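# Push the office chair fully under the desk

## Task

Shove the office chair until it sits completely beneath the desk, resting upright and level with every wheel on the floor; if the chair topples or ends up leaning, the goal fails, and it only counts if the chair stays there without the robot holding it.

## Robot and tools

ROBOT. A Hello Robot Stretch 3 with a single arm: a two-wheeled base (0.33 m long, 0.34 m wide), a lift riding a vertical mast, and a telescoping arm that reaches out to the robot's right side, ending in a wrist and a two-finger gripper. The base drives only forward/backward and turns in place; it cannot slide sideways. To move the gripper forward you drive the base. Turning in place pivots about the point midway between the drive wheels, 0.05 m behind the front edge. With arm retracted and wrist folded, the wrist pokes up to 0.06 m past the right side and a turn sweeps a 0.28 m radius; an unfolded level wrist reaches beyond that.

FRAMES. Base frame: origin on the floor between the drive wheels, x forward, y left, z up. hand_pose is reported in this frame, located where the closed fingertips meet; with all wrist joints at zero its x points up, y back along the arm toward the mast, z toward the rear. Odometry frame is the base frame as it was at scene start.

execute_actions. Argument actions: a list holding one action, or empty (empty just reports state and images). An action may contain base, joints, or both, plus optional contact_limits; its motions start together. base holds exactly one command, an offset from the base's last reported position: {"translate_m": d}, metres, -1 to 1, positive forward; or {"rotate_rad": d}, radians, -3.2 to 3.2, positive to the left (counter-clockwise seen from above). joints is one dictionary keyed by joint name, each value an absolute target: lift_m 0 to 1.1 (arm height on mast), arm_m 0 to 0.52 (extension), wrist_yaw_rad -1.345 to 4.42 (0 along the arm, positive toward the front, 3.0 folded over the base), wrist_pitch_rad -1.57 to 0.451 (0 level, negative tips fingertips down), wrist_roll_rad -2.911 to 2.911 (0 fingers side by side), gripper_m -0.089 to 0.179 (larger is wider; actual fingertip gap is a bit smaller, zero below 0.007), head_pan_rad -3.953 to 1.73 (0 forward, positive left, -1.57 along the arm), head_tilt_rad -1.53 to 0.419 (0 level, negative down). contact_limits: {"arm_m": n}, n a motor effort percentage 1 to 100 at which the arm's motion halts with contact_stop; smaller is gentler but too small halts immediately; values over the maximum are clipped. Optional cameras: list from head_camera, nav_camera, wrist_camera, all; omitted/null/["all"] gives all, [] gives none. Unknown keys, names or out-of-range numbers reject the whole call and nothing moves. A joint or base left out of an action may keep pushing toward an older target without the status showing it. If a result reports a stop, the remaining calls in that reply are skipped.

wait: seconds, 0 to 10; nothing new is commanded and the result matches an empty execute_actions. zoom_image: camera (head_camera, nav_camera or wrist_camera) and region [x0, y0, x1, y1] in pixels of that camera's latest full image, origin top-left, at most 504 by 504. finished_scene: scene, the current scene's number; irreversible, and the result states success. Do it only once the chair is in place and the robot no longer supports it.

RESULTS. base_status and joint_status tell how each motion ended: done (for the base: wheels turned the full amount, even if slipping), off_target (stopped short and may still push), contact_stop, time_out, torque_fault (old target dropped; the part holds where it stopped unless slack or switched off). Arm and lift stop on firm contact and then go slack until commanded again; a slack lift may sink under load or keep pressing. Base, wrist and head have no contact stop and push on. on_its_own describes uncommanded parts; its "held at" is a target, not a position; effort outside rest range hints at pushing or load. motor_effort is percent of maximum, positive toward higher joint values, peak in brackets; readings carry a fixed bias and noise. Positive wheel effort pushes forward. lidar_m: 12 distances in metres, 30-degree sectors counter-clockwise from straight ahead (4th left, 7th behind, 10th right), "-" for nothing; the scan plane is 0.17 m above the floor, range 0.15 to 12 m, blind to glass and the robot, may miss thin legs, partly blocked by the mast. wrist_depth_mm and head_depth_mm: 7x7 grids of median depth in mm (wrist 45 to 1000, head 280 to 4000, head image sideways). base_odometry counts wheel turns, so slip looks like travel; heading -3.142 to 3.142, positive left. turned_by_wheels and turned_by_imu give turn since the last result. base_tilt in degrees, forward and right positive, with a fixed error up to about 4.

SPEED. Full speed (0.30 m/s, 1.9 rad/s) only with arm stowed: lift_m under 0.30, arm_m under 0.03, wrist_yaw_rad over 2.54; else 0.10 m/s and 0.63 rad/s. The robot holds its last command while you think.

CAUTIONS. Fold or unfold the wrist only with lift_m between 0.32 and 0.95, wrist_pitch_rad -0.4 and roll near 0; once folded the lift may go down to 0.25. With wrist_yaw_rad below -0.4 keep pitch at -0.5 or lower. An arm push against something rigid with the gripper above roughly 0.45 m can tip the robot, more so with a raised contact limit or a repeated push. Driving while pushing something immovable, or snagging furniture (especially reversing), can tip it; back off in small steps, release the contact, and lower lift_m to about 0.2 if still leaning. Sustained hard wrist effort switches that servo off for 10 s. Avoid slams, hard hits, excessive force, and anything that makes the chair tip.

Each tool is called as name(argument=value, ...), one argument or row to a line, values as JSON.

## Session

execute_actions(
  actions=[],
)

Scene clock: 0.00 s.
base_odometry: x=+0.000 y=+0.000 heading=+0.000 (m, m, rad; odometry frame)
turned_by_wheels: +0.000 (rad since the last result)
turned_by_imu: +0.000 (rad since the last result)
base_tilt: forward=-1.2 right=-1.4 (deg)
lidar_m: 1.25 1.25 1.43 1.10 1.10 1.26 2.27 2.23 2.88 1.23 1.24 1.46
head_depth_mm: 1302 1318 1325 1342 1355 1363 1373 / 1267 1281 1290 1298 1308 1323 1332 / 1234 1241 1252 1263 1272 1284 1295 / 1204 1212 1216 1223 1239 1248 1256 / 1166 1178 1190 1198 1208 1214 1228 / 1139 1148 1155 1164 1173 1183 1193 / 1110 1119 1124 1131 1149 1152 1159
base_status: not commanded
joint_positions: lift_m=+0.591 arm_m=-0.002 wrist_yaw_rad=+2.918 wrist_pitch_rad=-0.450 wrist_roll_rad=-0.018 gripper_m=+0.037 head_pan_rad=-0.016 head_tilt_rad=-0.013
joint_status: not commanded
motor_effort: left_wheel=+0 right_wheel=+0 lift_m=+38 arm_m=+0 wrist_yaw_rad=+0 wrist_pitch_rad=+4 wrist_roll_rad=+0 gripper_m=+0 head_pan_rad=-1 head_tilt_rad=+3 (%)
hand_pose: x=+0.0277 y=+0.0718 z=+0.5965 quat_wxyz=(+0.233, +0.696, +0.082, +0.674) (m; base frame)
wrist_depth_mm: 793 905 - - - - - / 842 - - - - - - / 916 - - - - - - / - - - - - - - / - - - - - 920 912 / 855 841 - 856 - 806 789 / 740 739 734 721 706 701 691
pictures: head_camera (sideways: a quarter turn clockwise sets it upright), nav_camera (sideways: a quarter turn counterclockwise sets it upright), wrist_camera
Images, in order (width x height): head_camera 896x504, nav_camera 672x504, wrist_camera 644x364.

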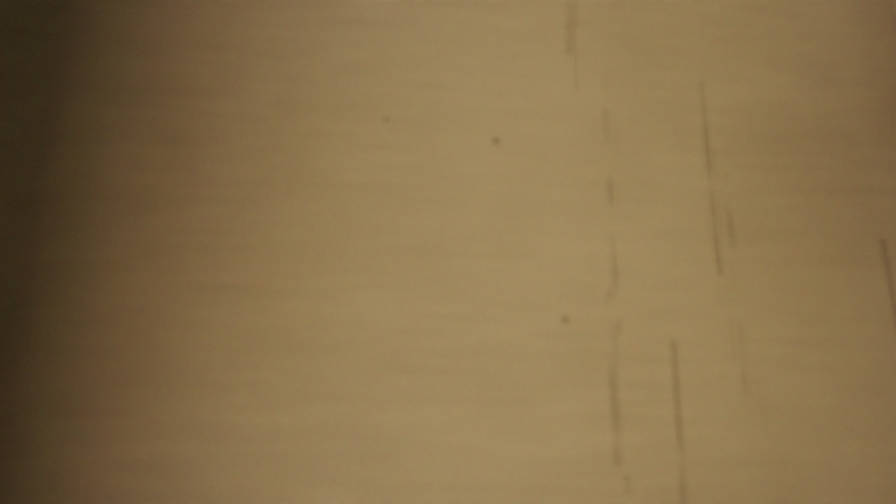

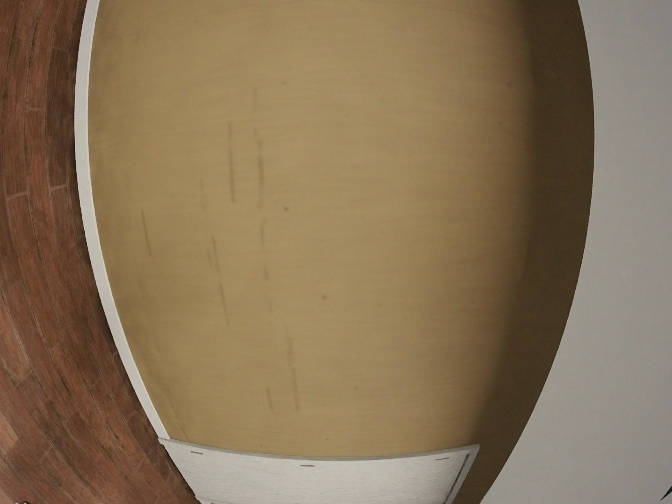

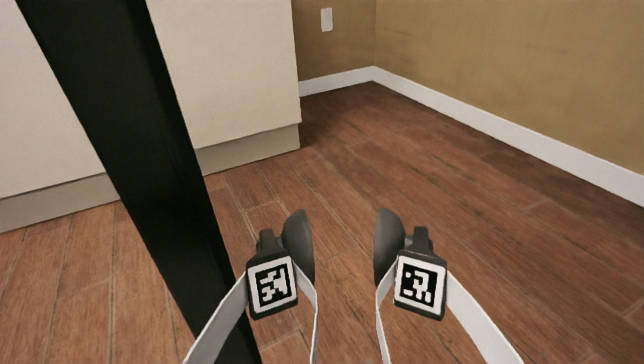

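execute_actions(
  actions=[
    {"joints":{"head_pan_rad":-1.4,"head_tilt_rad":-0.6,"lift_m":0.27,"wrist_yaw_rad":3.0,"wrist_pitch_rad":-0.4}},
  ],
  cameras=["nav_camera","head_camera"],
)

Scene clock: 3.93 s.
base_odometry: x=+0.000 y=+0.000 heading=+0.000 (m, m, rad; odometry frame)
turned_by_wheels: +0.000 (rad since the last result)
turned_by_imu: +0.000 (rad since the last result)
base_tilt: forward=-1.2 right=-1.5 (deg)
lidar_m: 1.25 1.25 1.43 1.09 1.10 1.26 2.27 2.22 2.88 1.23 1.23 1.47
head_depth_mm: 2531 2838 3009 2213 1717 1409 1198 / 2504 2807 3022 2219 1716 1411 1208 / 2474 2776 3014 1478 1671 1414 1201 / 2494 2741 2956 1415 1576 1416 1201 / 2512 2659 1444 1408 1659 1418 1198 / 2498 2655 1209 1972 1732 1410 1203 / 2484 2743 2902 2203 1721 1424 1201
base_status: not commanded
joint_positions: lift_m=+0.271 arm_m=-0.002 wrist_yaw_rad=+2.998 wrist_pitch_rad=-0.419 wrist_roll_rad=-0.018 gripper_m=+0.037 head_pan_rad=-1.393 head_tilt_rad=-0.592
joint_status: all done
motor_effort: left_wheel=+0(0) right_wheel=+0(0) lift_m=+14(32) arm_m=+0(0) wrist_yaw_rad=+3(1) wrist_pitch_rad=+6(6) wrist_roll_rad=+0(0) gripper_m=+0(0) head_pan_rad=-3(32) head_tilt_rad=-7(48) (%)
hand_pose: x=+0.0107 y=+0.0790 z=+0.2831 quat_wxyz=(+0.196, +0.694, +0.099, +0.686) (m; base frame)
wrist_depth_mm: 815 - - - - - - / 856 - - - - - - / 975 - 935 932 880 868 845 / 770 754 737 701 687 679 665 / 600 597 - 578 574 557 540 / 503 500 - - - 469 455 / 434 - - - 402 405 401
pictures: head_camera (sideways: a quarter turn clockwise sets it upright), nav_camera (sideways: a quarter turn counterclockwise sets it upright)
Images, in order (width x height): head_camera 896x504, nav_camera 672x504.

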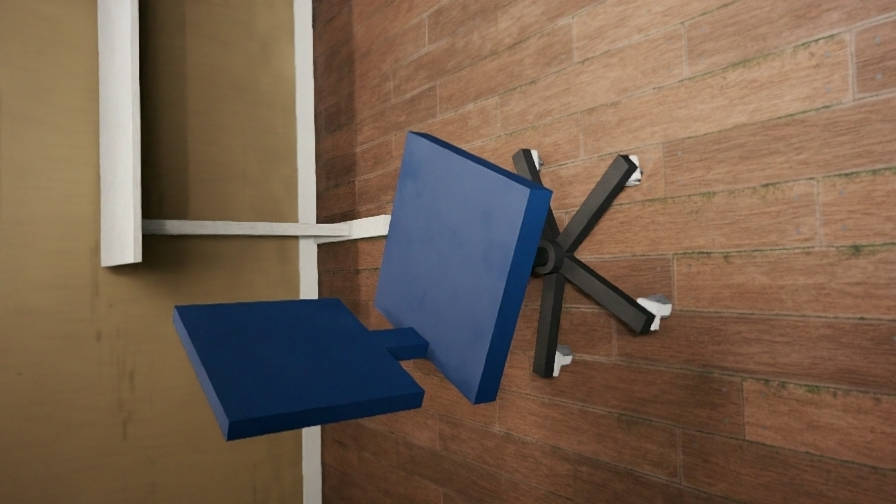

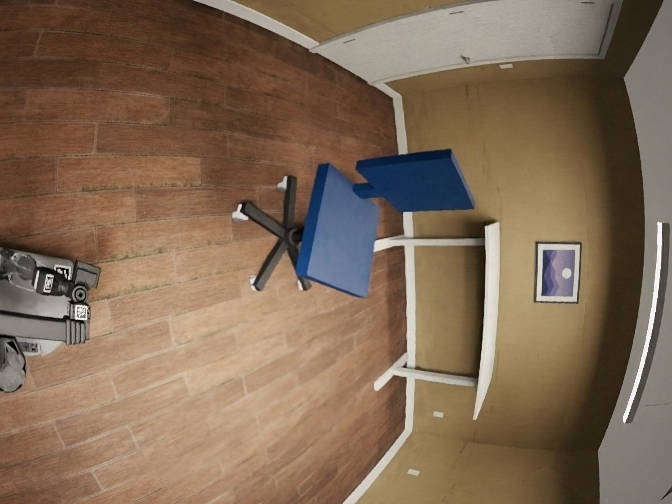

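execute_actions(
  actions=[
    {"base":{"rotate_rad":-0.69}},
  ],
  cameras=[],
)

execute_actions(
  actions=[
    {"base":{"translate_m":1.0}},
  ],
  cameras=[],
)

execute_actions(
  actions=[
    {"base":{"translate_m":0.44}},
  ],
  cameras=[],
)

execute_actions(
  actions=[
    {"base":{"rotate_rad":-0.63}},
  ],
  cameras=[],
)

execute_actions(
  actions=[
    {"joints":{"lift_m":0.6,"gripper_m":0,"head_pan_rad":-1.57,"head_tilt_rad":-0.8}},
  ],
  cameras=[],
)

execute_actions(
  actions=[
    {"joints":{"wrist_yaw_rad":0}},
  ],
  cameras=[],
)

execute_actions(
  actions=[
    {"joints":{"wrist_pitch_rad":0}},
  ],
  cameras=["nav_camera","wrist_camera"],
)

Scene clock: 6.13 s.
base_odometry: x=+0.000 y=+0.000 heading=-0.690 (m, m, rad; odometry frame)
turned_by_wheels: -0.690 (rad since the last result)
turned_by_imu: -0.692 (rad since the last result)
base_tilt: forward=-1.1 right=-1.3 (deg)
lidar_m: 1.65 1.28 1.25 1.33 1.11 1.10 1.17 1.71 2.23 2.67 2.96 1.23
head_depth_mm: 2377 2573 2718 2191 1722 1419 1199 / 2576 2791 2878 2206 1717 1405 1201 / 2833 3067 3040 2208 1732 1409 1200 / 3115 3433 3048 2204 1710 1411 1196 / 3113 3402 3052 2198 1720 1413 1198 / 2844 3104 2903 2220 1728 1412 1199 / 2628 2867 2998 2213 1726 1386 1200
base_status: done
joint_positions: lift_m=+0.271 arm_m=-0.002 wrist_yaw_rad=+2.999 wrist_pitch_rad=-0.419 wrist_roll_rad=-0.018 gripper_m=+0.037 head_pan_rad=-1.393 head_tilt_rad=-0.593
joint_status: not commanded
motor_effort: left_wheel=+2(8) right_wheel=-2(7) lift_m=+13(14) arm_m=+0(0) wrist_yaw_rad=+0(1) wrist_pitch_rad=+6(6) wrist_roll_rad=+0(0) gripper_m=+0(0) head_pan_rad=-3(3) head_tilt_rad=-4(5) (%)
hand_pose: x=+0.0107 y=+0.0791 z=+0.2831 quat_wxyz=(+0.196, +0.694, +0.099, +0.686) (m; base frame)
wrist_depth_mm: - - - - - - 930 / 851 - - - - - 960 / 913 - 931 931 897 857 831 / 790 741 719 700 689 678 659 / 605 597 - 574 576 551 533 / 511 505 - - - 460 452 / 442 - - - 410 401 394
pictures: none
No camera images: the call's "cameras" was empty. Leave "cameras" out to get every camera's image.

Scene clock: 11.17 s.
base_odometry: x=+0.771 y=-0.636 heading=-0.690 (m, m, rad; odometry frame)
turned_by_wheels: +0.000 (rad since the last result)
turned_by_imu: +0.007 (rad since the last result)
base_tilt: forward=-1.0 right=-1.2 (deg)
lidar_m: 0.90 0.70 0.69 0.73 1.07 1.91 2.04 2.83 3.04 0.72 1.92 2.06
head_depth_mm: 2914 3146 3040 2214 1135 901 1180 / 2925 3301 3085 2212 1096 900 1127 / 2635 2597 2900 2196 1096 900 1123 / 2420 2700 2905 561 596 723 1126 / 2235 2482 899 885 1574 1414 1177 / 2096 2225 2516 2134 1720 1414 1198 / 1973 1713 2203 2129 1721 1414 1200
base_status: done
joint_positions: lift_m=+0.271 arm_m=-0.002 wrist_yaw_rad=+2.999 wrist_pitch_rad=-0.419 wrist_roll_rad=-0.018 gripper_m=+0.037 head_pan_rad=-1.393 head_tilt_rad=-0.593
joint_status: not commanded
motor_effort: left_wheel=+1(10) right_wheel=-1(6) lift_m=+15(14) arm_m=+0(0) wrist_yaw_rad=-1(2) wrist_pitch_rad=+5(6) wrist_roll_rad=+0(0) gripper_m=+0(0) head_pan_rad=-3(2) head_tilt_rad=-5(4) (%)
hand_pose: x=+0.0106 y=+0.0791 z=+0.2832 quat_wxyz=(+0.195, +0.694, +0.100, +0.686) (m; base frame)
wrist_depth_mm: - - 825 740 643 570 518 / - - 896 792 693 619 552 / - - 938 853 740 665 586 / 752 745 724 705 684 663 616 / 598 593 - 578 579 555 541 / 507 495 - - - 468 456 / 444 - - - 406 402 406
pictures: none
No camera images: the call's "cameras" was empty. Leave "cameras" out to get every camera's image.

Scene clock: 14.37 s.
base_odometry: x=+1.111 y=-0.916 heading=-0.690 (m, m, rad; odometry frame)
turned_by_wheels: +0.000 (rad since the last result)
turned_by_imu: +0.003 (rad since the last result)
base_tilt: forward=-1.0 right=-1.3 (deg)
lidar_m: 0.58 0.45 0.44 0.46 0.68 2.30 2.43 3.18 0.83 2.44 1.73 1.24
head_depth_mm: 2683 2954 2894 1965 955 1249 1196 / 2426 2768 2890 2194 1716 1413 1201 / 2222 1888 2760 2212 1720 1405 1198 / 2049 1679 2548 2202 1728 1413 1194 / 1897 1675 2179 2059 1718 1408 1200 / 1756 1888 2097 2183 1723 1414 1202 / 1633 1768 1949 2087 1725 1408 1200
base_status: done
joint_positions: lift_m=+0.271 arm_m=-0.002 wrist_yaw_rad=+2.999 wrist_pitch_rad=-0.419 wrist_roll_rad=-0.018 gripper_m=+0.037 head_pan_rad=-1.393 head_tilt_rad=-0.593
joint_status: not commanded
motor_effort: left_wheel=+0(10) right_wheel=-1(5) lift_m=+14(14) arm_m=+0(0) wrist_yaw_rad=+0(0) wrist_pitch_rad=+6(6) wrist_roll_rad=+1(1) gripper_m=+0(0) head_pan_rad=-3(3) head_tilt_rad=-5(4) (%)
hand_pose: x=+0.0106 y=+0.0791 z=+0.2832 quat_wxyz=(+0.195, +0.694, +0.099, +0.686) (m; base frame)
wrist_depth_mm: 828 - 549 485 425 381 341 / 991 - 603 534 454 404 360 / - 880 654 582 493 431 388 / 774 738 675 633 543 468 416 / 611 581 - 569 552 497 444 / 501 506 - - - 465 444 / 446 - - - 406 400 395
pictures: none
No camera images: the call's "cameras" was empty. Leave "cameras" out to get every camera's image.

Scene clock: 15.90 s.
base_odometry: x=+1.111 y=-0.916 heading=-1.320 (m, m, rad; odometry frame)
turned_by_wheels: -0.630 (rad since the last result)
turned_by_imu: -0.632 (rad since the last result)
base_tilt: forward=-1.1 right=-1.4 (deg)
lidar_m: 1.83 0.63 0.46 0.44 0.45 0.61 1.61 2.34 3.16 0.83 2.65 1.73
head_depth_mm: 2641 2897 3061 2205 1175 1412 1193 / 2696 2996 3078 611 731 948 1180 / 2807 3060 3090 646 743 914 1196 / 2794 3107 3052 715 833 1313 1147 / 2906 3203 3073 796 1006 1369 1202 / 2953 3273 2692 1958 1654 1411 1198 / 2913 3156 2919 2203 1721 1409 1199
base_status: done
joint_positions: lift_m=+0.271 arm_m=-0.002 wrist_yaw_rad=+2.999 wrist_pitch_rad=-0.419 wrist_roll_rad=-0.018 gripper_m=+0.037 head_pan_rad=-1.393 head_tilt_rad=-0.593
joint_status: not commanded
motor_effort: left_wheel=+2(8) right_wheel=-2(7) lift_m=+14(15) arm_m=+0(0) wrist_yaw_rad=+0(1) wrist_pitch_rad=+5(5) wrist_roll_rad=+1(0) gripper_m=+0(0) head_pan_rad=-3(3) head_tilt_rad=-5(4) (%)
hand_pose: x=+0.0106 y=+0.0791 z=+0.2832 quat_wxyz=(+0.195, +0.694, +0.099, +0.686) (m; base frame)
wrist_depth_mm: 391 - 414 426 445 461 467 / 421 - 455 463 486 503 508 / 455 472 495 506 536 546 551 / 509 517 555 561 576 597 610 / 546 554 - 570 571 559 538 / 503 500 - - - 465 460 / 448 - - - 411 401 392
pictures: none
No camera images: the call's "cameras" was empty. Leave "cameras" out to get every camera's image.

Scene clock: 19.73 s.
base_odometry: x=+1.111 y=-0.916 heading=-1.320 (m, m, rad; odometry frame)
turned_by_wheels: +0.000 (rad since the last result)
turned_by_imu: +0.000 (rad since the last result)
base_tilt: forward=-1.0 right=-1.3 (deg)
lidar_m: 1.83 0.63 0.46 0.44 0.45 0.61 1.61 2.34 3.17 0.83 2.65 1.73
head_depth_mm: 2787 2767 2131 1742 1464 1260 1151 / 2821 2781 2132 1615 1466 1267 1162 / 2853 2799 643 1053 1305 1265 1150 / 2846 2785 627 762 1002 1272 - / 2875 2803 675 833 1379 1249 1122 / 2893 2822 728 918 1431 1272 1119 / 2880 708 797 1674 1473 1268 1121
base_status: not commanded
joint_positions: lift_m=+0.599 arm_m=-0.002 wrist_yaw_rad=+2.999 wrist_pitch_rad=-0.419 wrist_roll_rad=-0.018 gripper_m=+0.000 head_pan_rad=-1.563 head_tilt_rad=-0.790
joint_status: all done
motor_effort: left_wheel=+2(2) right_wheel=-2(3) lift_m=+60(63) arm_m=+0(0) wrist_yaw_rad=+1(0) wrist_pitch_rad=+5(5) wrist_roll_rad=+0(1) gripper_m=-2(79) head_pan_rad=-3(15) head_tilt_rad=-6(28) (%)
hand_pose: x=+0.0106 y=+0.0792 z=+0.6118 quat_wxyz=(+0.195, +0.694, +0.099, +0.686) (m; base frame)
wrist_depth_mm: 385 - 418 430 443 460 466 / 420 - 449 467 483 498 496 / 458 468 490 517 530 548 553 / 505 518 542 567 596 623 621 / 564 586 614 615 670 706 708 / 620 631 - - 759 776 777 / 677 718 728 737 757 717 712
pictures: none
No camera images: the call's "cameras" was empty. Leave "cameras" out to get every camera's image.

Scene clock: 22.23 s.
base_odometry: x=+1.111 y=-0.916 heading=-1.320 (m, m, rad; odometry frame)
turned_by_wheels: +0.000 (rad since the last result)
turned_by_imu: +0.000 (rad since the last result)
base_tilt: forward=-1.0 right=-1.4 (deg)
lidar_m: 1.82 0.63 0.46 0.44 0.45 0.61 1.60 2.34 3.16 0.83 2.65 1.73
head_depth_mm: 2778 2795 2142 1735 1457 1266 1153 / 2821 2788 2143 1615 1467 1262 1167 / 2829 2790 643 1051 1307 1275 - / 2861 2811 628 761 998 1269 1115 / 2858 2829 675 832 1382 1245 1123 / 2892 2830 729 914 1437 1266 1121 / 2900 707 792 1657 1473 1266 1120
base_status: not commanded
joint_positions: lift_m=+0.599 arm_m=-0.002 wrist_yaw_rad=+0.002 wrist_pitch_rad=-0.419 wrist_roll_rad=-0.018 gripper_m=+0.000 head_pan_rad=-1.563 head_tilt_rad=-0.790
joint_status: all done
motor_effort: left_wheel=+2(2) right_wheel=-2(3) lift_m=+60(61) arm_m=+0(0) wrist_yaw_rad=+0(1) wrist_pitch_rad=+5(6) wrist_roll_rad=+0(0) gripper_m=-2(2) head_pan_rad=-3(3) head_tilt_rad=-7(6) (%)
hand_pose: x=-0.0211 y=-0.3672 z=+0.6118 quat_wxyz=(+0.698, +0.149, -0.685, -0.145) (m; base frame)
wrist_depth_mm: 417 346 300 273 - - - / - 394 331 296 - - - / - - 412 527 670 - - / - 542 457 462 - - - / - - 842 410 - - - / 926 893 848 - 868 846 832 / 762 756 739 741 711 731 712
pictures: none
No camera images: the call's "cameras" was empty. Leave "cameras" out to get every camera's image.

Scene clock: 23.27 s.
base_odometry: x=+1.111 y=-0.916 heading=-1.320 (m, m, rad; odometry frame)
turned_by_wheels: +0.000 (rad since the last result)
turned_by_imu: +0.000 (rad since the last result)
base_tilt: forward=-1.0 right=-1.3 (deg)
lidar_m: 1.82 0.63 0.46 0.44 0.45 0.61 1.61 2.34 3.17 0.83 2.65 1.72
head_depth_mm: 2766 2797 2120 1719 1459 1260 1150 / 2820 2782 2140 1612 1468 1263 1161 / 2850 2776 643 1050 1308 1316 - / 2857 2790 627 761 1001 1268 1116 / 2872 2819 674 832 1380 1247 1116 / 2928 2820 728 915 1439 1268 1121 / 2933 708 795 1668 1464 1273 1124
base_status: not commanded
joint_positions: lift_m=+0.599 arm_m=-0.002 wrist_yaw_rad=+0.001 wrist_pitch_rad=-0.023 wrist_roll_rad=-0.018 gripper_m=+0.000 head_pan_rad=-1.563 head_tilt_rad=-0.790
joint_status: all done
motor_effort: left_wheel=+2(2) right_wheel=-2(2) lift_m=+61(61) arm_m=+0(0) wrist_yaw_rad=-2(1) wrist_pitch_rad=+7(7) wrist_roll_rad=+0(0) gripper_m=-2(2) head_pan_rad=-3(3) head_tilt_rad=-8(8) (%)
hand_pose: x=-0.0211 y=-0.3985 z=+0.7079 quat_wxyz=(+0.714, +0.009, -0.700, -0.008) (m; base frame)
wrist_depth_mm: - 373 314 285 - - - / - 389 331 295 - - - / - 407 342 306 - - - / - 428 355 316 - - - / - 445 372 328 - - - / - 599 411 - - - - / - 507 430 447 - - -
pictures: nav_camera (sideways: a quarter turn counterclockwise sets it upright), wrist_camera
Images, in order (width x height): nav_camera 672x504, wrist_camera 644x364.

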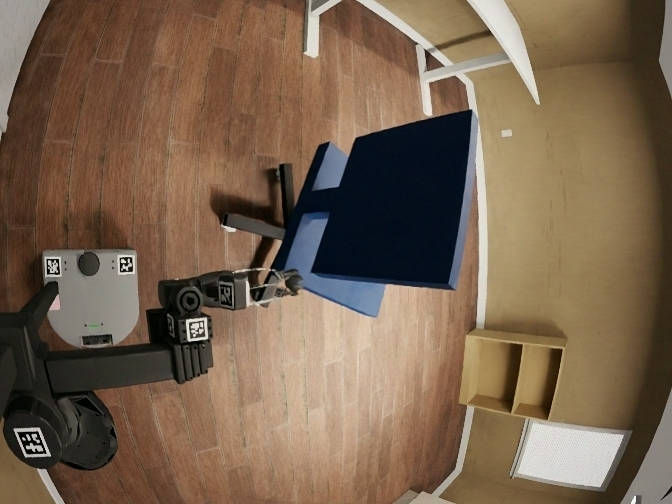

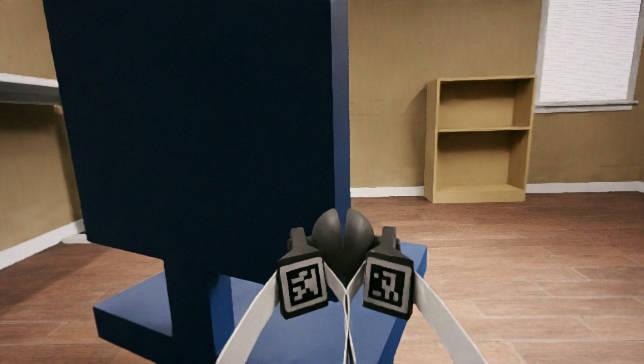

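execute_actions(
  actions=[
    {"base":{"translate_m":0.04}},
  ],
  cameras=[],
)

execute_actions(
  actions=[
    {"joints":{"arm_m":0.5}},
  ],
  cameras=["nav_camera"],
)

Scene clock: 25.20 s.
base_odometry: x=+1.121 y=-0.955 heading=-1.320 (m, m, rad; odometry frame)
turned_by_wheels: +0.000 (rad since the last result)
turned_by_imu: +0.000 (rad since the last result)
base_tilt: forward=-1.1 right=-1.3 (deg)
lidar_m: 1.81 0.60 0.46 0.44 0.45 0.61 1.61 2.38 3.18 0.83 2.63 1.69
head_depth_mm: 2803 2763 2129 1732 1463 1267 1153 / 2827 2767 2081 1171 1463 1264 1164 / 2826 2781 606 741 976 1316 - / 2839 2776 648 784 1007 1237 1116 / 2875 2801 697 861 1374 1266 1114 / 2911 695 757 953 1436 1270 1122 / 2925 718 848 1708 1481 1270 1118
base_status: done
joint_positions: lift_m=+0.599 arm_m=-0.002 wrist_yaw_rad=+0.001 wrist_pitch_rad=-0.023 wrist_roll_rad=-0.018 gripper_m=+0.000 head_pan_rad=-1.563 head_tilt_rad=-0.790
joint_status: not commanded
motor_effort: left_wheel=+2(7) right_wheel=-2(4) lift_m=+61(61) arm_m=+0(0) wrist_yaw_rad=-1(1) wrist_pitch_rad=+6(7) wrist_roll_rad=+0(0) gripper_m=-3(2) head_pan_rad=-3(3) head_tilt_rad=-6(6) (%)
hand_pose: x=-0.0211 y=-0.3985 z=+0.7080 quat_wxyz=(+0.714, +0.009, -0.700, -0.008) (m; base frame)
wrist_depth_mm: - 397 336 290 - - - / - 412 347 301 - - - / - 432 358 314 - - - / - 452 375 323 - - - / - 480 387 342 - - - / - - 417 - - - - / - 543 440 452 461 - -
pictures: none
No camera images: the call's "cameras" was empty. Leave "cameras" out to get every camera's image.

Scene clock: 30.40 s.
base_odometry: x=+1.121 y=-0.955 heading=-1.320 (m, m, rad; odometry frame)
turned_by_wheels: +0.000 (rad since the last result)
turned_by_imu: -0.152 (rad since the last result)
base_tilt: forward=-1.0 right=-1.2 (deg)
lidar_m: 1.84 0.73 0.48 0.44 0.44 0.54 1.05 2.32 2.83 0.88 0.90 1.71
head_depth_mm: 2922 2770 2123 1738 1456 1264 1123 / 2903 2763 2168 1733 1438 1263 1111 / 2831 870 970 1652 1425 1263 1112 / 2861 697 707 910 1377 1260 1115 / 2846 2779 2149 1107 1314 1244 1116 / 2824 2822 2157 1110 1402 1267 1111 / 2778 2796 2163 1111 1439 1273 1120
base_status: not commanded
joint_positions: lift_m=+0.599 arm_m=+0.500 wrist_yaw_rad=-0.148 wrist_pitch_rad=-0.022 wrist_roll_rad=-0.018 gripper_m=+0.000 head_pan_rad=-1.564 head_tilt_rad=-0.792
joint_status: all done
on_its_own: wrist_yaw_rad is held at -0.139, not at your +0.000, by its stall guard, which is not easing now
motor_effort: left_wheel=-4(20) right_wheel=+6(34) lift_m=+58(60) arm_m=+3(14) wrist_yaw_rad=+7(48) wrist_pitch_rad=+6(9) wrist_roll_rad=+1(0) gripper_m=-3(9) head_pan_rad=-2(3) head_tilt_rad=-5(6) (%)
hand_pose: x=-0.0591 y=-0.8975 z=+0.7083 quat_wxyz=(+0.711, -0.044, -0.699, -0.061) (m; base frame)
wrist_depth_mm: - 60 93 259 - - - / - 60 93 261 - - - / - 60 93 262 - - - / - 60 93 262 - - - / - 60 93 172 - - - / - 60 93 - - - - / - 60 86 266 - - -
pictures: nav_camera (sideways: a quarter turn counterclockwise sets it upright)
Images, in order (width x height): nav_camera 672x504.

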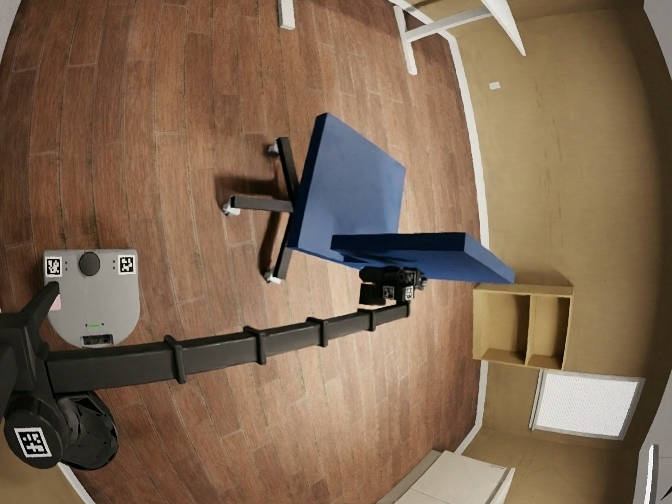

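execute_actions(
  actions=[
    {"joints":{"arm_m":0.0}},
  ],
  cameras=[],
)

execute_actions(
  actions=[
    {"base":{"rotate_rad":-2.18},"joints":{"wrist_yaw_rad":1.57,"gripper_m":0.17}},
  ],
  cameras=[],
)

execute_actions(
  actions=[
    {"base":{"translate_m":0.64}},
  ],
  cameras=[],
)

execute_actions(
  actions=[
    {"base":{"rotate_rad":1.88},"joints":{"head_pan_rad":0,"head_tilt_rad":-0.8}},
  ],
  cameras=["nav_camera","wrist_camera"],
)

Scene clock: 35.63 s.
base_odometry: x=+1.121 y=-0.955 heading=-1.320 (m, m, rad; odometry frame)
turned_by_wheels: +0.000 (rad since the last result)
turned_by_imu: +0.001 (rad since the last result)
base_tilt: forward=-1.1 right=-1.2 (deg)
lidar_m: 1.84 0.73 0.48 0.44 0.44 0.54 1.05 2.31 2.83 0.88 0.90 1.71
head_depth_mm: 2905 2766 2116 1724 1458 1263 1154 / 2854 2781 2139 1740 1458 1266 - / 2844 866 1242 1696 1493 1313 - / 2883 700 707 910 1371 1260 1114 / 2844 2818 2157 1114 1314 1239 1117 / 2831 2853 2155 1111 1414 1269 1119 / 2796 2807 2154 1119 1443 1272 1122
base_status: not commanded
joint_positions: lift_m=+0.599 arm_m=+0.000 wrist_yaw_rad=-0.139 wrist_pitch_rad=-0.022 wrist_roll_rad=-0.018 gripper_m=+0.000 head_pan_rad=-1.564 head_tilt_rad=-0.792
joint_status: all done
on_its_own: wrist_yaw_rad is held at -0.139, not at your +0.000, by its stall guard, which is not easing now
motor_effort: left_wheel=+0(4) right_wheel=-1(6) lift_m=+58(59) arm_m=-2(3) wrist_yaw_rad=+0(8) wrist_pitch_rad=+6(6) wrist_roll_rad=+0(1) gripper_m=-2(4) head_pan_rad=-2(3) head_tilt_rad=-5(5) (%)
hand_pose: x=-0.0569 y=-0.3985 z=+0.7083 quat_wxyz=(+0.711, -0.041, -0.699, -0.057) (m; base frame)
wrist_depth_mm: - - 366 - - - - / - - 367 - - - - / - - 364 - - - - / - - 399 - - - - / - - 408 - - - - / 649 609 555 - - - - / 468 468 481 - - - -
pictures: none
No camera images: the call's "cameras" was empty. Leave "cameras" out to get every camera's image.

Scene clock: 40.07 s.
base_odometry: x=+1.121 y=-0.955 heading=+2.784 (m, m, rad; odometry frame)
turned_by_wheels: -2.180 (rad since the last result)
turned_by_imu: -2.193 (rad since the last result)
base_tilt: forward=-0.9 right=-1.3 (deg)
lidar_m: 2.67 3.16 0.89 1.72 1.84 0.83 0.50 0.44 0.44 0.51 0.88 2.32
head_depth_mm: 413 457 513 583 675 803 936 / 452 505 573 662 787 963 - / 499 564 649 768 937 1163 - / 555 639 752 914 1168 1260 1150 / 629 736 891 1131 1403 1270 1152 / 722 872 1094 1491 1469 1267 1141 / 849 1064 1426 1706 1467 1298 1117
base_status: done
joint_positions: lift_m=+0.599 arm_m=+0.000 wrist_yaw_rad=+1.569 wrist_pitch_rad=-0.022 wrist_roll_rad=-0.018 gripper_m=+0.170 head_pan_rad=-1.564 head_tilt_rad=-0.792
joint_status: all done
motor_effort: left_wheel=+2(5) right_wheel=-2(6) lift_m=+58(58) arm_m=-2(3) wrist_yaw_rad=+2(0) wrist_pitch_rad=+6(6) wrist_roll_rad=+1(0) gripper_m=+0(84) head_pan_rad=-2(2) head_tilt_rad=-5(5) (%)
hand_pose: x=+0.2343 y=-0.1459 z=+0.7083 quat_wxyz=(+0.511, +0.500, -0.490, +0.498) (m; base frame)
wrist_depth_mm: - - - - - - - / 739 - - - - - - / 734 - - - - - - / 717 - - - - - - / 757 - - - - - - / 661 - - - - - - / - - - - - - -
pictures: none
No camera images: the call's "cameras" was empty. Leave "cameras" out to get every camera's image.

Scene clock: 47.67 s.
base_odometry: x=+0.521 y=-0.731 heading=+2.784 (m, m, rad; odometry frame)
turned_by_wheels: +0.000 (rad since the last result)
turned_by_imu: +0.005 (rad since the last result)
base_tilt: forward=-1.0 right=-1.4 (deg)
lidar_m: 2.16 2.62 2.88 0.66 2.28 1.72 1.02 0.89 0.89 1.04 1.82 1.84
head_depth_mm: 869 962 1077 1224 1380 1263 1154 / 952 1067 1201 1393 1458 1262 - / 1053 1189 1370 1608 1463 1281 - / 1175 1343 1583 1705 1471 1263 1156 / 1327 1559 1881 1739 1472 1267 1157 / 1525 1837 2085 1740 1471 1269 1141 / 1802 2248 2161 1743 1477 1296 1120
base_status: done
joint_positions: lift_m=+0.599 arm_m=+0.000 wrist_yaw_rad=+1.569 wrist_pitch_rad=-0.022 wrist_roll_rad=-0.018 gripper_m=+0.170 head_pan_rad=-1.564 head_tilt_rad=-0.792
joint_status: not commanded
motor_effort: left_wheel=+1(7) right_wheel=-2(2) lift_m=+58(58) arm_m=-2(2) wrist_yaw_rad=+0(1) wrist_pitch_rad=+6(6) wrist_roll_rad=+1(1) gripper_m=+0(0) head_pan_rad=-3(2) head_tilt_rad=-5(5) (%)
hand_pose: x=+0.2343 y=-0.1459 z=+0.7083 quat_wxyz=(+0.511, +0.500, -0.490, +0.498) (m; base frame)
wrist_depth_mm: - - - - - - - / - - - - - - - / - - - - - - - / - - - - - - - / - - - - - - - / - - - - - - - / - - - - - - -
pictures: none
No camera images: the call's "cameras" was empty. Leave "cameras" out to get every camera's image.

Scene clock: 51.63 s.
base_odometry: x=+0.521 y=-0.731 heading=-1.620 (m, m, rad; odometry frame)
turned_by_wheels: +1.880 (rad since the last result)
turned_by_imu: +1.892 (rad since the last result)
base_tilt: forward=-1.0 right=-1.5 (deg)
lidar_m: 0.66 2.28 1.20 0.91 0.90 0.94 1.34 1.84 1.95 2.87 2.62 0.66
head_depth_mm: 2458 2546 2121 528 668 1187 1112 / 2340 2568 2131 529 671 1138 1099 / 2236 2525 2119 528 671 1130 1094 / 2112 2429 2141 548 728 1206 1115 / 2016 2280 2086 1733 1462 1244 1114 / 1963 2221 2156 1742 1470 1266 1118 / 1888 2122 2149 1745 1461 1279 1119
base_status: done
joint_positions: lift_m=+0.599 arm_m=+0.000 wrist_yaw_rad=+1.569 wrist_pitch_rad=-0.022 wrist_roll_rad=-0.018 gripper_m=+0.170 head_pan_rad=-0.007 head_tilt_rad=-0.792
joint_status: all done
motor_effort: left_wheel=-2(6) right_wheel=+2(6) lift_m=+58(58) arm_m=-2(2) wrist_yaw_rad=+1(1) wrist_pitch_rad=+6(6) wrist_roll_rad=+0(1) gripper_m=+0(0) head_pan_rad=+2(31) head_tilt_rad=-6(6) (%)
hand_pose: x=+0.2343 y=-0.1458 z=+0.7083 quat_wxyz=(+0.511, +0.501, -0.490, +0.499) (m; base frame)
wrist_depth_mm: - - 314 316 313 316 316 / - - 328 322 322 323 - / - - 335 336 333 333 - / - - 347 343 342 346 - / - - 359 355 353 352 - / - - 530 371 370 526 - / - - 447 426 405 438 -
pictures: nav_camera (sideways: a quarter turn counterclockwise sets it upright), wrist_camera
Images, in order (width x height): nav_camera 672x504, wrist_camera 644x364.

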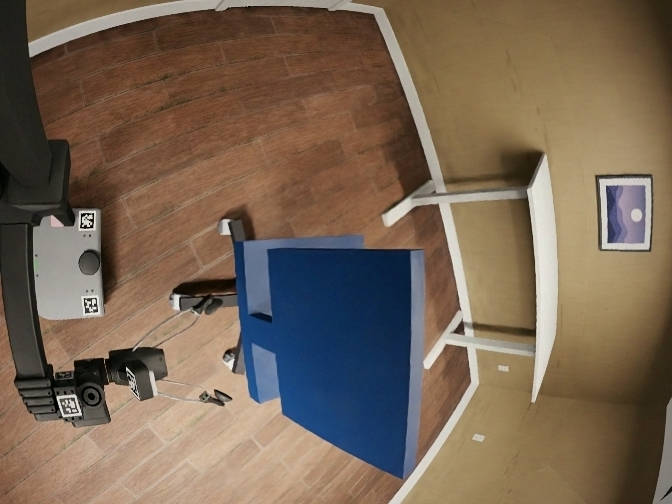

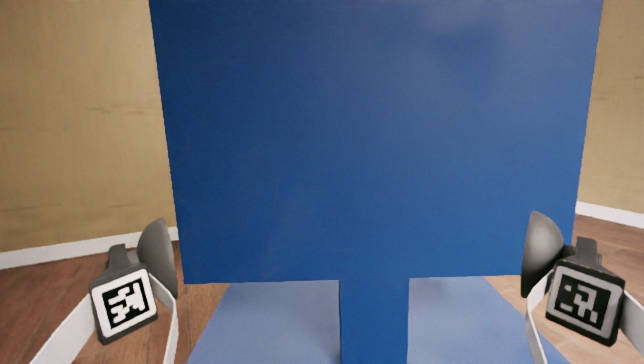

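execute_actions(
  actions=[
    {"base":{"translate_m":0.7},"joints":{"arm_m":0.04}},
  ],
  cameras=["nav_camera"],
)

Scene clock: 59.80 s.
base_odometry: x=+0.487 y=-1.430 heading=-1.620 (m, m, rad; odometry frame)
turned_by_wheels: +0.000 (rad since the last result)
turned_by_imu: -0.029 (rad since the last result)
base_tilt: forward=-1.2 right=-1.4 (deg)
lidar_m: 1.72 1.25 1.64 1.22 1.23 1.27 1.78 2.46 2.57 2.49 2.55 0.50
head_depth_mm: 1175 2178 2070 1726 363 461 695 / 1108 2024 2143 1737 365 474 969 / 1042 1905 2093 1744 373 488 755 / 1053 1790 2017 1746 398 561 1082 / 1053 1715 1960 1738 1464 1266 1119 / 1058 1235 1810 1695 1467 1268 1116 / 1062 1559 1788 1752 1468 1278 1116
base_status: done
joint_positions: lift_m=+0.599 arm_m=+0.040 wrist_yaw_rad=+1.516 wrist_pitch_rad=-0.024 wrist_roll_rad=-0.018 gripper_m=+0.170 head_pan_rad=-0.007 head_tilt_rad=-0.792
joint_status: all done
on_its_own: wrist_yaw_rad is held at +1.516, not at your +1.570, by its stall guard, which is not easing now
motor_effort: left_wheel=-2(10) right_wheel=+13(27) lift_m=+57(58) arm_m=+1(3) wrist_yaw_rad=+0(26) wrist_pitch_rad=+7(7) wrist_roll_rad=+0(1) gripper_m=-3(4) head_pan_rad=+2(2) head_tilt_rad=-6(5) (%)
hand_pose: x=+0.2338 y=-0.1990 z=+0.7078 quat_wxyz=(+0.524, +0.488, -0.503, +0.484) (m; base frame)
wrist_depth_mm: 150 149 147 145 143 142 141 / 154 154 151 149 147 146 145 / 159 158 156 155 152 150 150 / 165 163 161 160 159 156 154 / 172 169 167 164 163 161 158 / 178 - 173 171 169 167 - / 185 182 180 177 173 173 171
pictures: nav_camera (sideways: a quarter turn counterclockwise sets it upright)
Images, in order (width x height): nav_camera 672x504.

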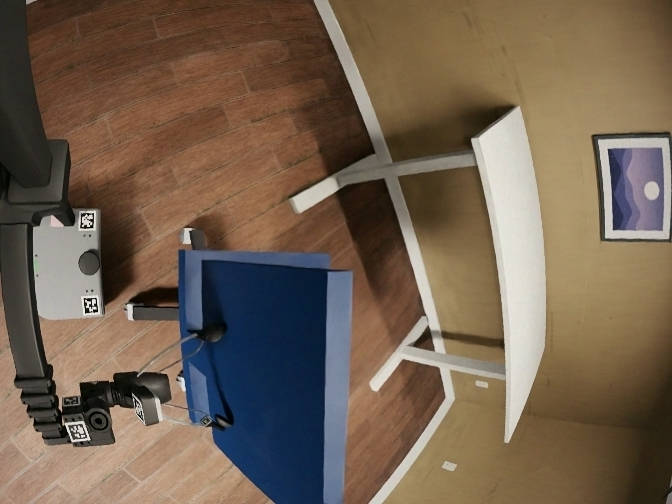

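execute_actions(
  actions=[
    {"base":{"translate_m":-0.04}},
  ],
  cameras=[],
)

execute_actions(
  actions=[
    {"joints":{"arm_m":0.12,"wrist_yaw_rad":1.6}},
  ],
  cameras=[],
)

execute_actions(
  actions=[
    {"base":{"translate_m":0.35},"joints":{"wrist_yaw_rad":1.9}},
  ],
  cameras=["nav_camera"],
)

Scene clock: 61.57 s.
base_odometry: x=+0.489 y=-1.390 heading=-1.620 (m, m, rad; odometry frame)
turned_by_wheels: +0.000 (rad since the last result)
turned_by_imu: +0.000 (rad since the last result)
base_tilt: forward=-1.1 right=-1.4 (deg)
lidar_m: 1.76 1.28 1.62 1.21 1.21 1.25 1.75 2.42 2.54 2.50 2.57 0.53
head_depth_mm: 1179 2230 2067 1726 412 551 1076 / 1107 2052 2132 1738 421 566 1022 / 1104 1953 2125 1724 430 584 1073 / 1045 1839 2058 1737 476 790 1096 / 1054 1748 1982 1741 1468 1271 1117 / 1057 1271 1841 1706 1461 1267 1117 / 1057 1601 1823 1750 1469 1270 1120
base_status: done
joint_positions: lift_m=+0.599 arm_m=+0.040 wrist_yaw_rad=+1.516 wrist_pitch_rad=-0.022 wrist_roll_rad=-0.018 gripper_m=+0.170 head_pan_rad=-0.007 head_tilt_rad=-0.792
joint_status: not commanded
on_its_own: wrist_yaw_rad is held at +1.516, not at your +1.570, by its stall guard, which is not easing now
motor_effort: left_wheel=+1(4) right_wheel=-1(9) lift_m=+58(58) arm_m=+1(1) wrist_yaw_rad=+0(1) wrist_pitch_rad=+6(7) wrist_roll_rad=+1(0) gripper_m=+0(3) head_pan_rad=+2(2) head_tilt_rad=-6(5) (%)
hand_pose: x=+0.2339 y=-0.1990 z=+0.7082 quat_wxyz=(+0.524, +0.487, -0.503, +0.485) (m; base frame)
wrist_depth_mm: 187 186 184 182 179 177 175 / 193 192 188 187 185 182 180 / 200 199 195 193 190 189 186 / 206 204 203 199 196 194 191 / 215 210 208 205 204 202 197 / 222 - 215 213 210 206 - / - 230 224 221 217 215 214
pictures: none
No camera images: the call's "cameras" was empty. Leave "cameras" out to get every camera's image.

Scene clock: 63.37 s.
base_odometry: x=+0.489 y=-1.390 heading=-1.620 (m, m, rad; odometry frame)
turned_by_wheels: +0.000 (rad since the last result)
turned_by_imu: +0.000 (rad since the last result)
base_tilt: forward=-1.1 right=-1.1 (deg)
lidar_m: 1.76 1.29 1.62 1.21 1.21 1.25 1.75 2.42 2.54 2.51 2.56 0.53
head_depth_mm: 1170 2200 2060 1733 412 551 1073 / 1107 2079 2122 1748 421 567 1021 / 1107 1960 2139 1738 430 583 1082 / 1048 1865 2056 1730 477 790 1098 / 1050 1759 1985 1742 1473 1269 1115 / 1056 1265 1830 1705 1465 1269 1122 / 1061 1602 1825 1748 1468 1269 1121
base_status: not commanded
joint_positions: lift_m=+0.599 arm_m=+0.120 wrist_yaw_rad=+1.599 wrist_pitch_rad=-0.022 wrist_roll_rad=-0.018 gripper_m=+0.170 head_pan_rad=-0.007 head_tilt_rad=-0.792
joint_status: all done
motor_effort: left_wheel=+1(0) right_wheel=+0(1) lift_m=+58(58) arm_m=+2(1) wrist_yaw_rad=+1(1) wrist_pitch_rad=+7(6) wrist_roll_rad=+0(1) gripper_m=+0(0) head_pan_rad=+2(2) head_tilt_rad=-6(5) (%)
hand_pose: x=+0.2342 y=-0.2575 z=+0.7082 quat_wxyz=(+0.503, +0.508, -0.482, +0.506) (m; base frame)
wrist_depth_mm: 198 191 186 179 173 167 163 / 205 198 191 185 179 172 168 / 213 206 197 190 183 178 172 / 219 213 203 197 190 184 178 / 228 219 211 204 196 191 182 / 237 - 219 211 202 196 - / 247 237 229 219 210 202 198
pictures: none
No camera images: the call's "cameras" was empty. Leave "cameras" out to get every camera's image.

Scene clock: 67.97 s.
base_odometry: x=+0.471 y=-1.740 heading=-1.620 (m, m, rad; odometry frame)
turned_by_wheels: -0.001 (rad since the last result)
turned_by_imu: -0.050 (rad since the last result)
base_tilt: forward=-1.1 right=-1.4 (deg)
lidar_m: 1.48 0.97 1.46 1.41 1.38 1.42 1.90 2.71 2.81 2.49 2.39 0.49
head_depth_mm: 1034 1931 2072 1728 347 404 676 / 1040 837 2025 1731 347 389 703 / 1045 801 1936 1736 373 391 602 / 1049 765 1838 1742 953 854 1076 / 1056 735 1711 1750 1465 1268 1115 / 1057 737 1608 1734 1436 1267 1122 / 1055 739 1054 1620 1482 1272 1119
base_status: done
joint_positions: lift_m=+0.599 arm_m=+0.120 wrist_yaw_rad=+1.742 wrist_pitch_rad=-0.024 wrist_roll_rad=-0.018 gripper_m=+0.170 head_pan_rad=-0.007 head_tilt_rad=-0.792
joint_status: wrist_yaw_rad off_target (ended at +1.742, target +1.900)
on_its_own: wrist_yaw_rad is held at +1.749, not at your +1.900, by its stall guard, which is not easing now
motor_effort: left_wheel=-6(17) right_wheel=+18(44) lift_m=+58(58) arm_m=-3(3) wrist_yaw_rad=+4(48) wrist_pitch_rad=+7(7) wrist_roll_rad=+1(1) gripper_m=-4(4) head_pan_rad=+2(3) head_tilt_rad=-6(5) (%)
hand_pose: x=+0.2305 y=-0.2218 z=+0.7078 quat_wxyz=(+0.466, +0.541, -0.444, +0.540) (m; base frame)
wrist_depth_mm: 150 149 147 145 143 141 139 / 155 153 152 149 147 146 143 / 160 158 156 154 152 150 148 / 166 164 162 159 156 155 153 / 171 168 166 164 162 160 157 / 177 - 172 170 168 166 - / 185 183 180 177 174 172 171
pictures: nav_camera (sideways: a quarter turn counterclockwise sets it upright)
Images, in order (width x height): nav_camera 672x504.

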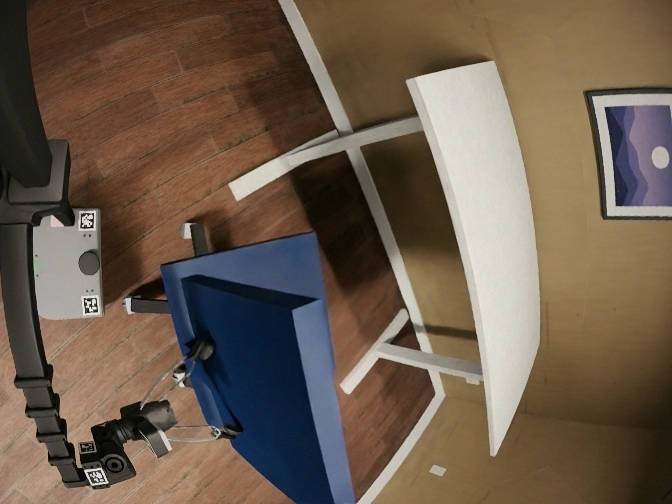

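execute_actions(
  actions=[
    {"base":{"translate_m":-0.3}},
  ],
  cameras=[],
)

execute_actions(
  actions=[
    {"base":{"rotate_rad":0.5},"joints":{"arm_m":0.33,"wrist_yaw_rad":1.35,"head_pan_rad":-0.5}},
  ],
  cameras=["nav_camera","wrist_camera"],
)

Scene clock: 72.33 s.
base_odometry: x=+0.486 y=-1.440 heading=-1.620 (m, m, rad; odometry frame)
turned_by_wheels: +0.000 (rad since the last result)
turned_by_imu: -0.001 (rad since the last result)
base_tilt: forward=-1.1 right=-1.4 (deg)
lidar_m: 0.77 1.24 1.72 1.24 1.22 1.25 1.69 2.46 2.54 2.50 2.55 0.78
head_depth_mm: 1173 2191 566 677 901 1235 1111 / 1101 2113 558 663 908 1243 1112 / 1046 1980 563 650 897 1245 1112 / 1049 1847 2073 1203 1301 1270 1114 / 1048 1756 1975 1746 1467 1271 1115 / 1054 1648 1843 1659 1468 1272 1115 / 1058 1170 1782 1741 1480 1271 1117
base_status: done
joint_positions: lift_m=+0.599 arm_m=+0.120 wrist_yaw_rad=+1.747 wrist_pitch_rad=-0.022 wrist_roll_rad=-0.018 gripper_m=+0.170 head_pan_rad=-0.007 head_tilt_rad=-0.792
joint_status: not commanded
on_its_own: wrist_yaw_rad is held at +1.749, not at your +1.900, by its stall guard, which is not easing now
motor_effort: left_wheel=+0(8) right_wheel=+0(14) lift_m=+58(58) arm_m=-2(2) wrist_yaw_rad=+2(5) wrist_pitch_rad=+6(7) wrist_roll_rad=+0(1) gripper_m=+0(4) head_pan_rad=+2(2) head_tilt_rad=-6(5) (%)
hand_pose: x=+0.2303 y=-0.2206 z=+0.7082 quat_wxyz=(+0.465, +0.542, -0.443, +0.542) (m; base frame)
wrist_depth_mm: - - 425 411 409 400 - / - - 435 427 428 412 - / - - 451 440 427 427 - / - - - 463 444 439 - / - - - 474 464 454 - / - - - 585 506 562 - / - - - 513 492 484 -
pictures: none
No camera images: the call's "cameras" was empty. Leave "cameras" out to get every camera's image.

Scene clock: 75.10 s.
base_odometry: x=+0.486 y=-1.440 heading=-1.121 (m, m, rad; odometry frame)
turned_by_wheels: +0.500 (rad since the last result)
turned_by_imu: +0.503 (rad since the last result)
base_tilt: forward=-1.1 right=-1.3 (deg)
lidar_m: 1.25 1.71 1.26 1.21 1.25 1.65 2.46 2.52 2.50 2.55 1.90 0.77
head_depth_mm: 1175 2206 563 672 867 1262 1111 / 1108 2089 556 660 908 1235 1116 / 1045 1956 564 669 898 1262 1114 / 1048 1850 2053 1605 1314 1265 1110 / 1051 1739 1962 1742 1467 1263 1118 / 1053 1633 1820 1650 1469 1268 1115 / 1060 1184 1787 1756 1470 1273 1124
base_status: done
joint_positions: lift_m=+0.599 arm_m=+0.330 wrist_yaw_rad=+1.350 wrist_pitch_rad=-0.022 wrist_roll_rad=-0.018 gripper_m=+0.170 head_pan_rad=-0.493 head_tilt_rad=-0.792
joint_status: all done
motor_effort: left_wheel=-2(7) right_wheel=+2(7) lift_m=+59(58) arm_m=+2(1) wrist_yaw_rad=+0(1) wrist_pitch_rad=+6(6) wrist_roll_rad=+1(0) gripper_m=+0(0) head_pan_rad=-3(25) head_tilt_rad=-4(5) (%)
hand_pose: x=+0.2281 y=-0.5307 z=+0.7083 quat_wxyz=(+0.562, +0.444, -0.542, +0.440) (m; base frame)
wrist_depth_mm: 267 256 245 235 224 219 - / 275 266 254 240 233 228 - / 288 274 262 249 240 234 - / 298 283 270 258 246 241 - / 310 293 281 268 254 249 - / 324 - 285 277 262 257 - / - 439 302 410 403 - -
pictures: nav_camera (sideways: a quarter turn counterclockwise sets it upright), wrist_camera
Images, in order (width x height): nav_camera 672x504, wrist_camera 644x364.

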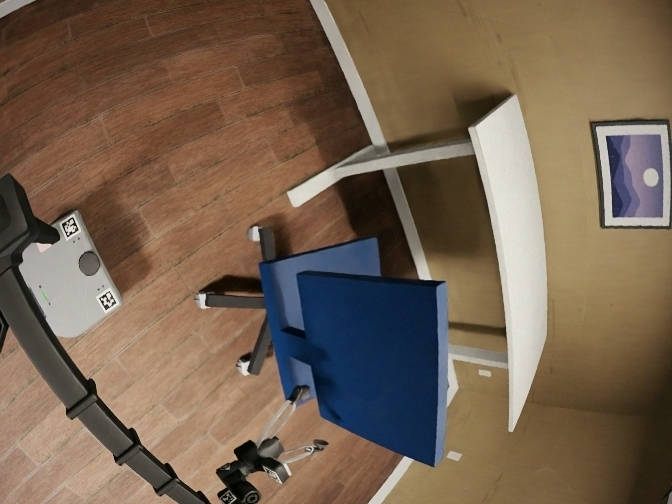

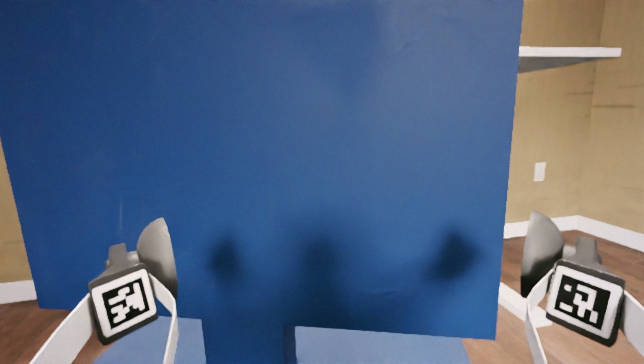

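execute_actions(
  actions=[
    {"base":{"translate_m":0.25},"joints":{"wrist_yaw_rad":1.55}},
  ],
  cameras=["nav_camera"],
)

Scene clock: 78.67 s.
base_odometry: x=+0.595 y=-1.665 heading=-1.122 (m, m, rad; odometry frame)
turned_by_wheels: -0.001 (rad since the last result)
turned_by_imu: -0.177 (rad since the last result)
base_tilt: forward=-1.2 right=-1.4 (deg)
lidar_m: 1.02 1.46 1.38 1.21 1.24 1.47 2.68 2.68 2.58 2.53 0.64 0.63
head_depth_mm: 1099 2141 2047 428 542 1170 1114 / 1038 2161 2047 1072 530 786 1077 / 1048 1966 2130 1104 929 838 1111 / 1048 1761 2002 1741 976 1218 1117 / 1056 806 1885 1741 1474 1273 1116 / 1054 772 1747 1734 1450 1273 1115 / 1062 740 1571 1573 1471 1273 1122
base_status: done
joint_positions: lift_m=+0.599 arm_m=+0.330 wrist_yaw_rad=+1.567 wrist_pitch_rad=-0.024 wrist_roll_rad=-0.018 gripper_m=+0.170 head_pan_rad=-0.493 head_tilt_rad=-0.792
joint_status: all done
on_its_own: right_wheel is at rest, and its effort (+28) is outside its rest range (-18 to +18)
motor_effort: left_wheel=-12(29) right_wheel=+28(51) lift_m=+58(59) arm_m=-1(2) wrist_yaw_rad=-12(56) wrist_pitch_rad=+7(7) wrist_roll_rad=+0(0) gripper_m=-4(5) head_pan_rad=-3(3) head_tilt_rad=-6(5) (%)
hand_pose: x=+0.2342 y=-0.4762 z=+0.7079 quat_wxyz=(+0.512, +0.500, -0.490, +0.498) (m; base frame)
wrist_depth_mm: 149 148 146 144 143 142 141 / 153 152 151 149 147 146 145 / 159 157 156 153 152 151 150 / 165 163 160 159 157 155 154 / 169 167 166 164 163 161 159 / 177 - 172 170 169 167 - / 184 182 179 176 174 171 172
pictures: nav_camera (sideways: a quarter turn counterclockwise sets it upright)
Images, in order (width x height): nav_camera 672x504.

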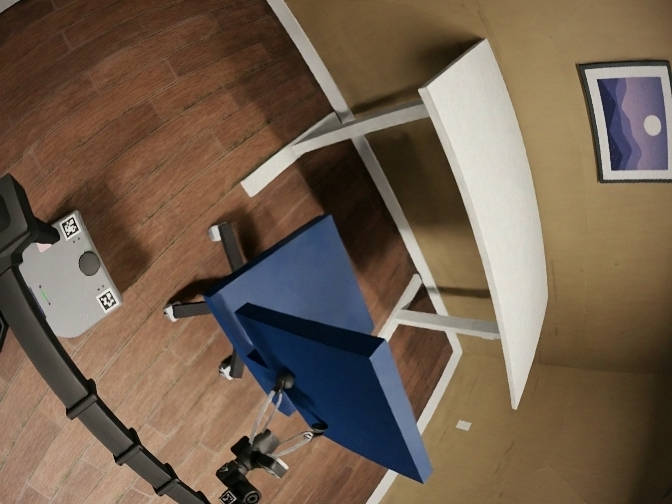

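execute_actions(
  actions=[
    {"base":{"rotate_rad":0.35}},
  ],
  cameras=["nav_camera"],
)

Scene clock: 80.40 s.
base_odometry: x=+0.595 y=-1.665 heading=-0.773 (m, m, rad; odometry frame)
turned_by_wheels: +0.348 (rad since the last result)
turned_by_imu: +0.109 (rad since the last result)
base_tilt: forward=-1.2 right=-1.2 (deg)
lidar_m: 1.06 1.51 1.31 1.21 1.25 1.58 2.64 2.68 2.57 2.53 0.68 1.61
head_depth_mm: 1033 2109 1958 449 587 1192 1111 / 1041 1970 2133 1073 619 818 1078 / 1045 1835 2051 1106 927 1199 1117 / 1047 847 1969 1746 1429 1236 1116 / 1055 807 1840 1751 1463 1266 1114 / 1052 772 1697 1652 1465 1267 1116 / 1061 737 1524 1714 1472 1267 1122
base_status: rotate_rad off_target (by the wheels' count: +0.3484 of +0.3500)
joint_positions: lift_m=+0.599 arm_m=+0.330 wrist_yaw_rad=+1.494 wrist_pitch_rad=-0.025 wrist_roll_rad=-0.018 gripper_m=+0.170 head_pan_rad=-0.493 head_tilt_rad=-0.792
joint_status: not commanded
on_its_own: left_wheel is at rest, and its effort (-23) is outside its rest range (-18 to +18); right_wheel is at rest, and its effort (+43) is outside its rest range (-18 to +18); wrist_yaw_rad is at rest, and its effort (+39) is outside its rest range (-12 to +12)
motor_effort: left_wheel=-23(24) right_wheel=+43(44) lift_m=+58(58) arm_m=-1(1) wrist_yaw_rad=+39(39) wrist_pitch_rad=+7(7) wrist_roll_rad=+0(1) gripper_m=-4(4) head_pan_rad=-3(3) head_tilt_rad=-6(4) (%)
hand_pose: x=+0.2334 y=-0.4948 z=+0.7076 quat_wxyz=(+0.530, +0.482, -0.508, +0.478) (m; base frame)
wrist_depth_mm: 152 150 147 145 143 141 139 / 157 155 152 150 148 145 143 / 162 160 156 154 152 150 148 / 167 165 163 160 158 155 152 / 174 171 170 166 162 160 156 / 181 - 174 171 169 166 - / 187 186 181 176 175 172 169
pictures: nav_camera (sideways: a quarter turn counterclockwise sets it upright)
Images, in order (width x height): nav_camera 672x504.

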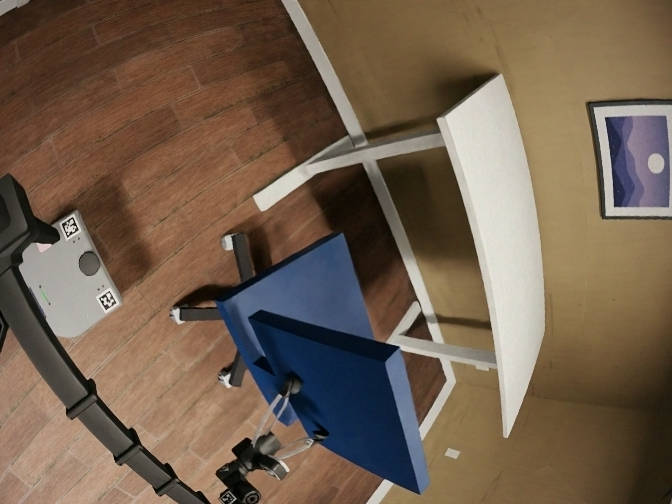

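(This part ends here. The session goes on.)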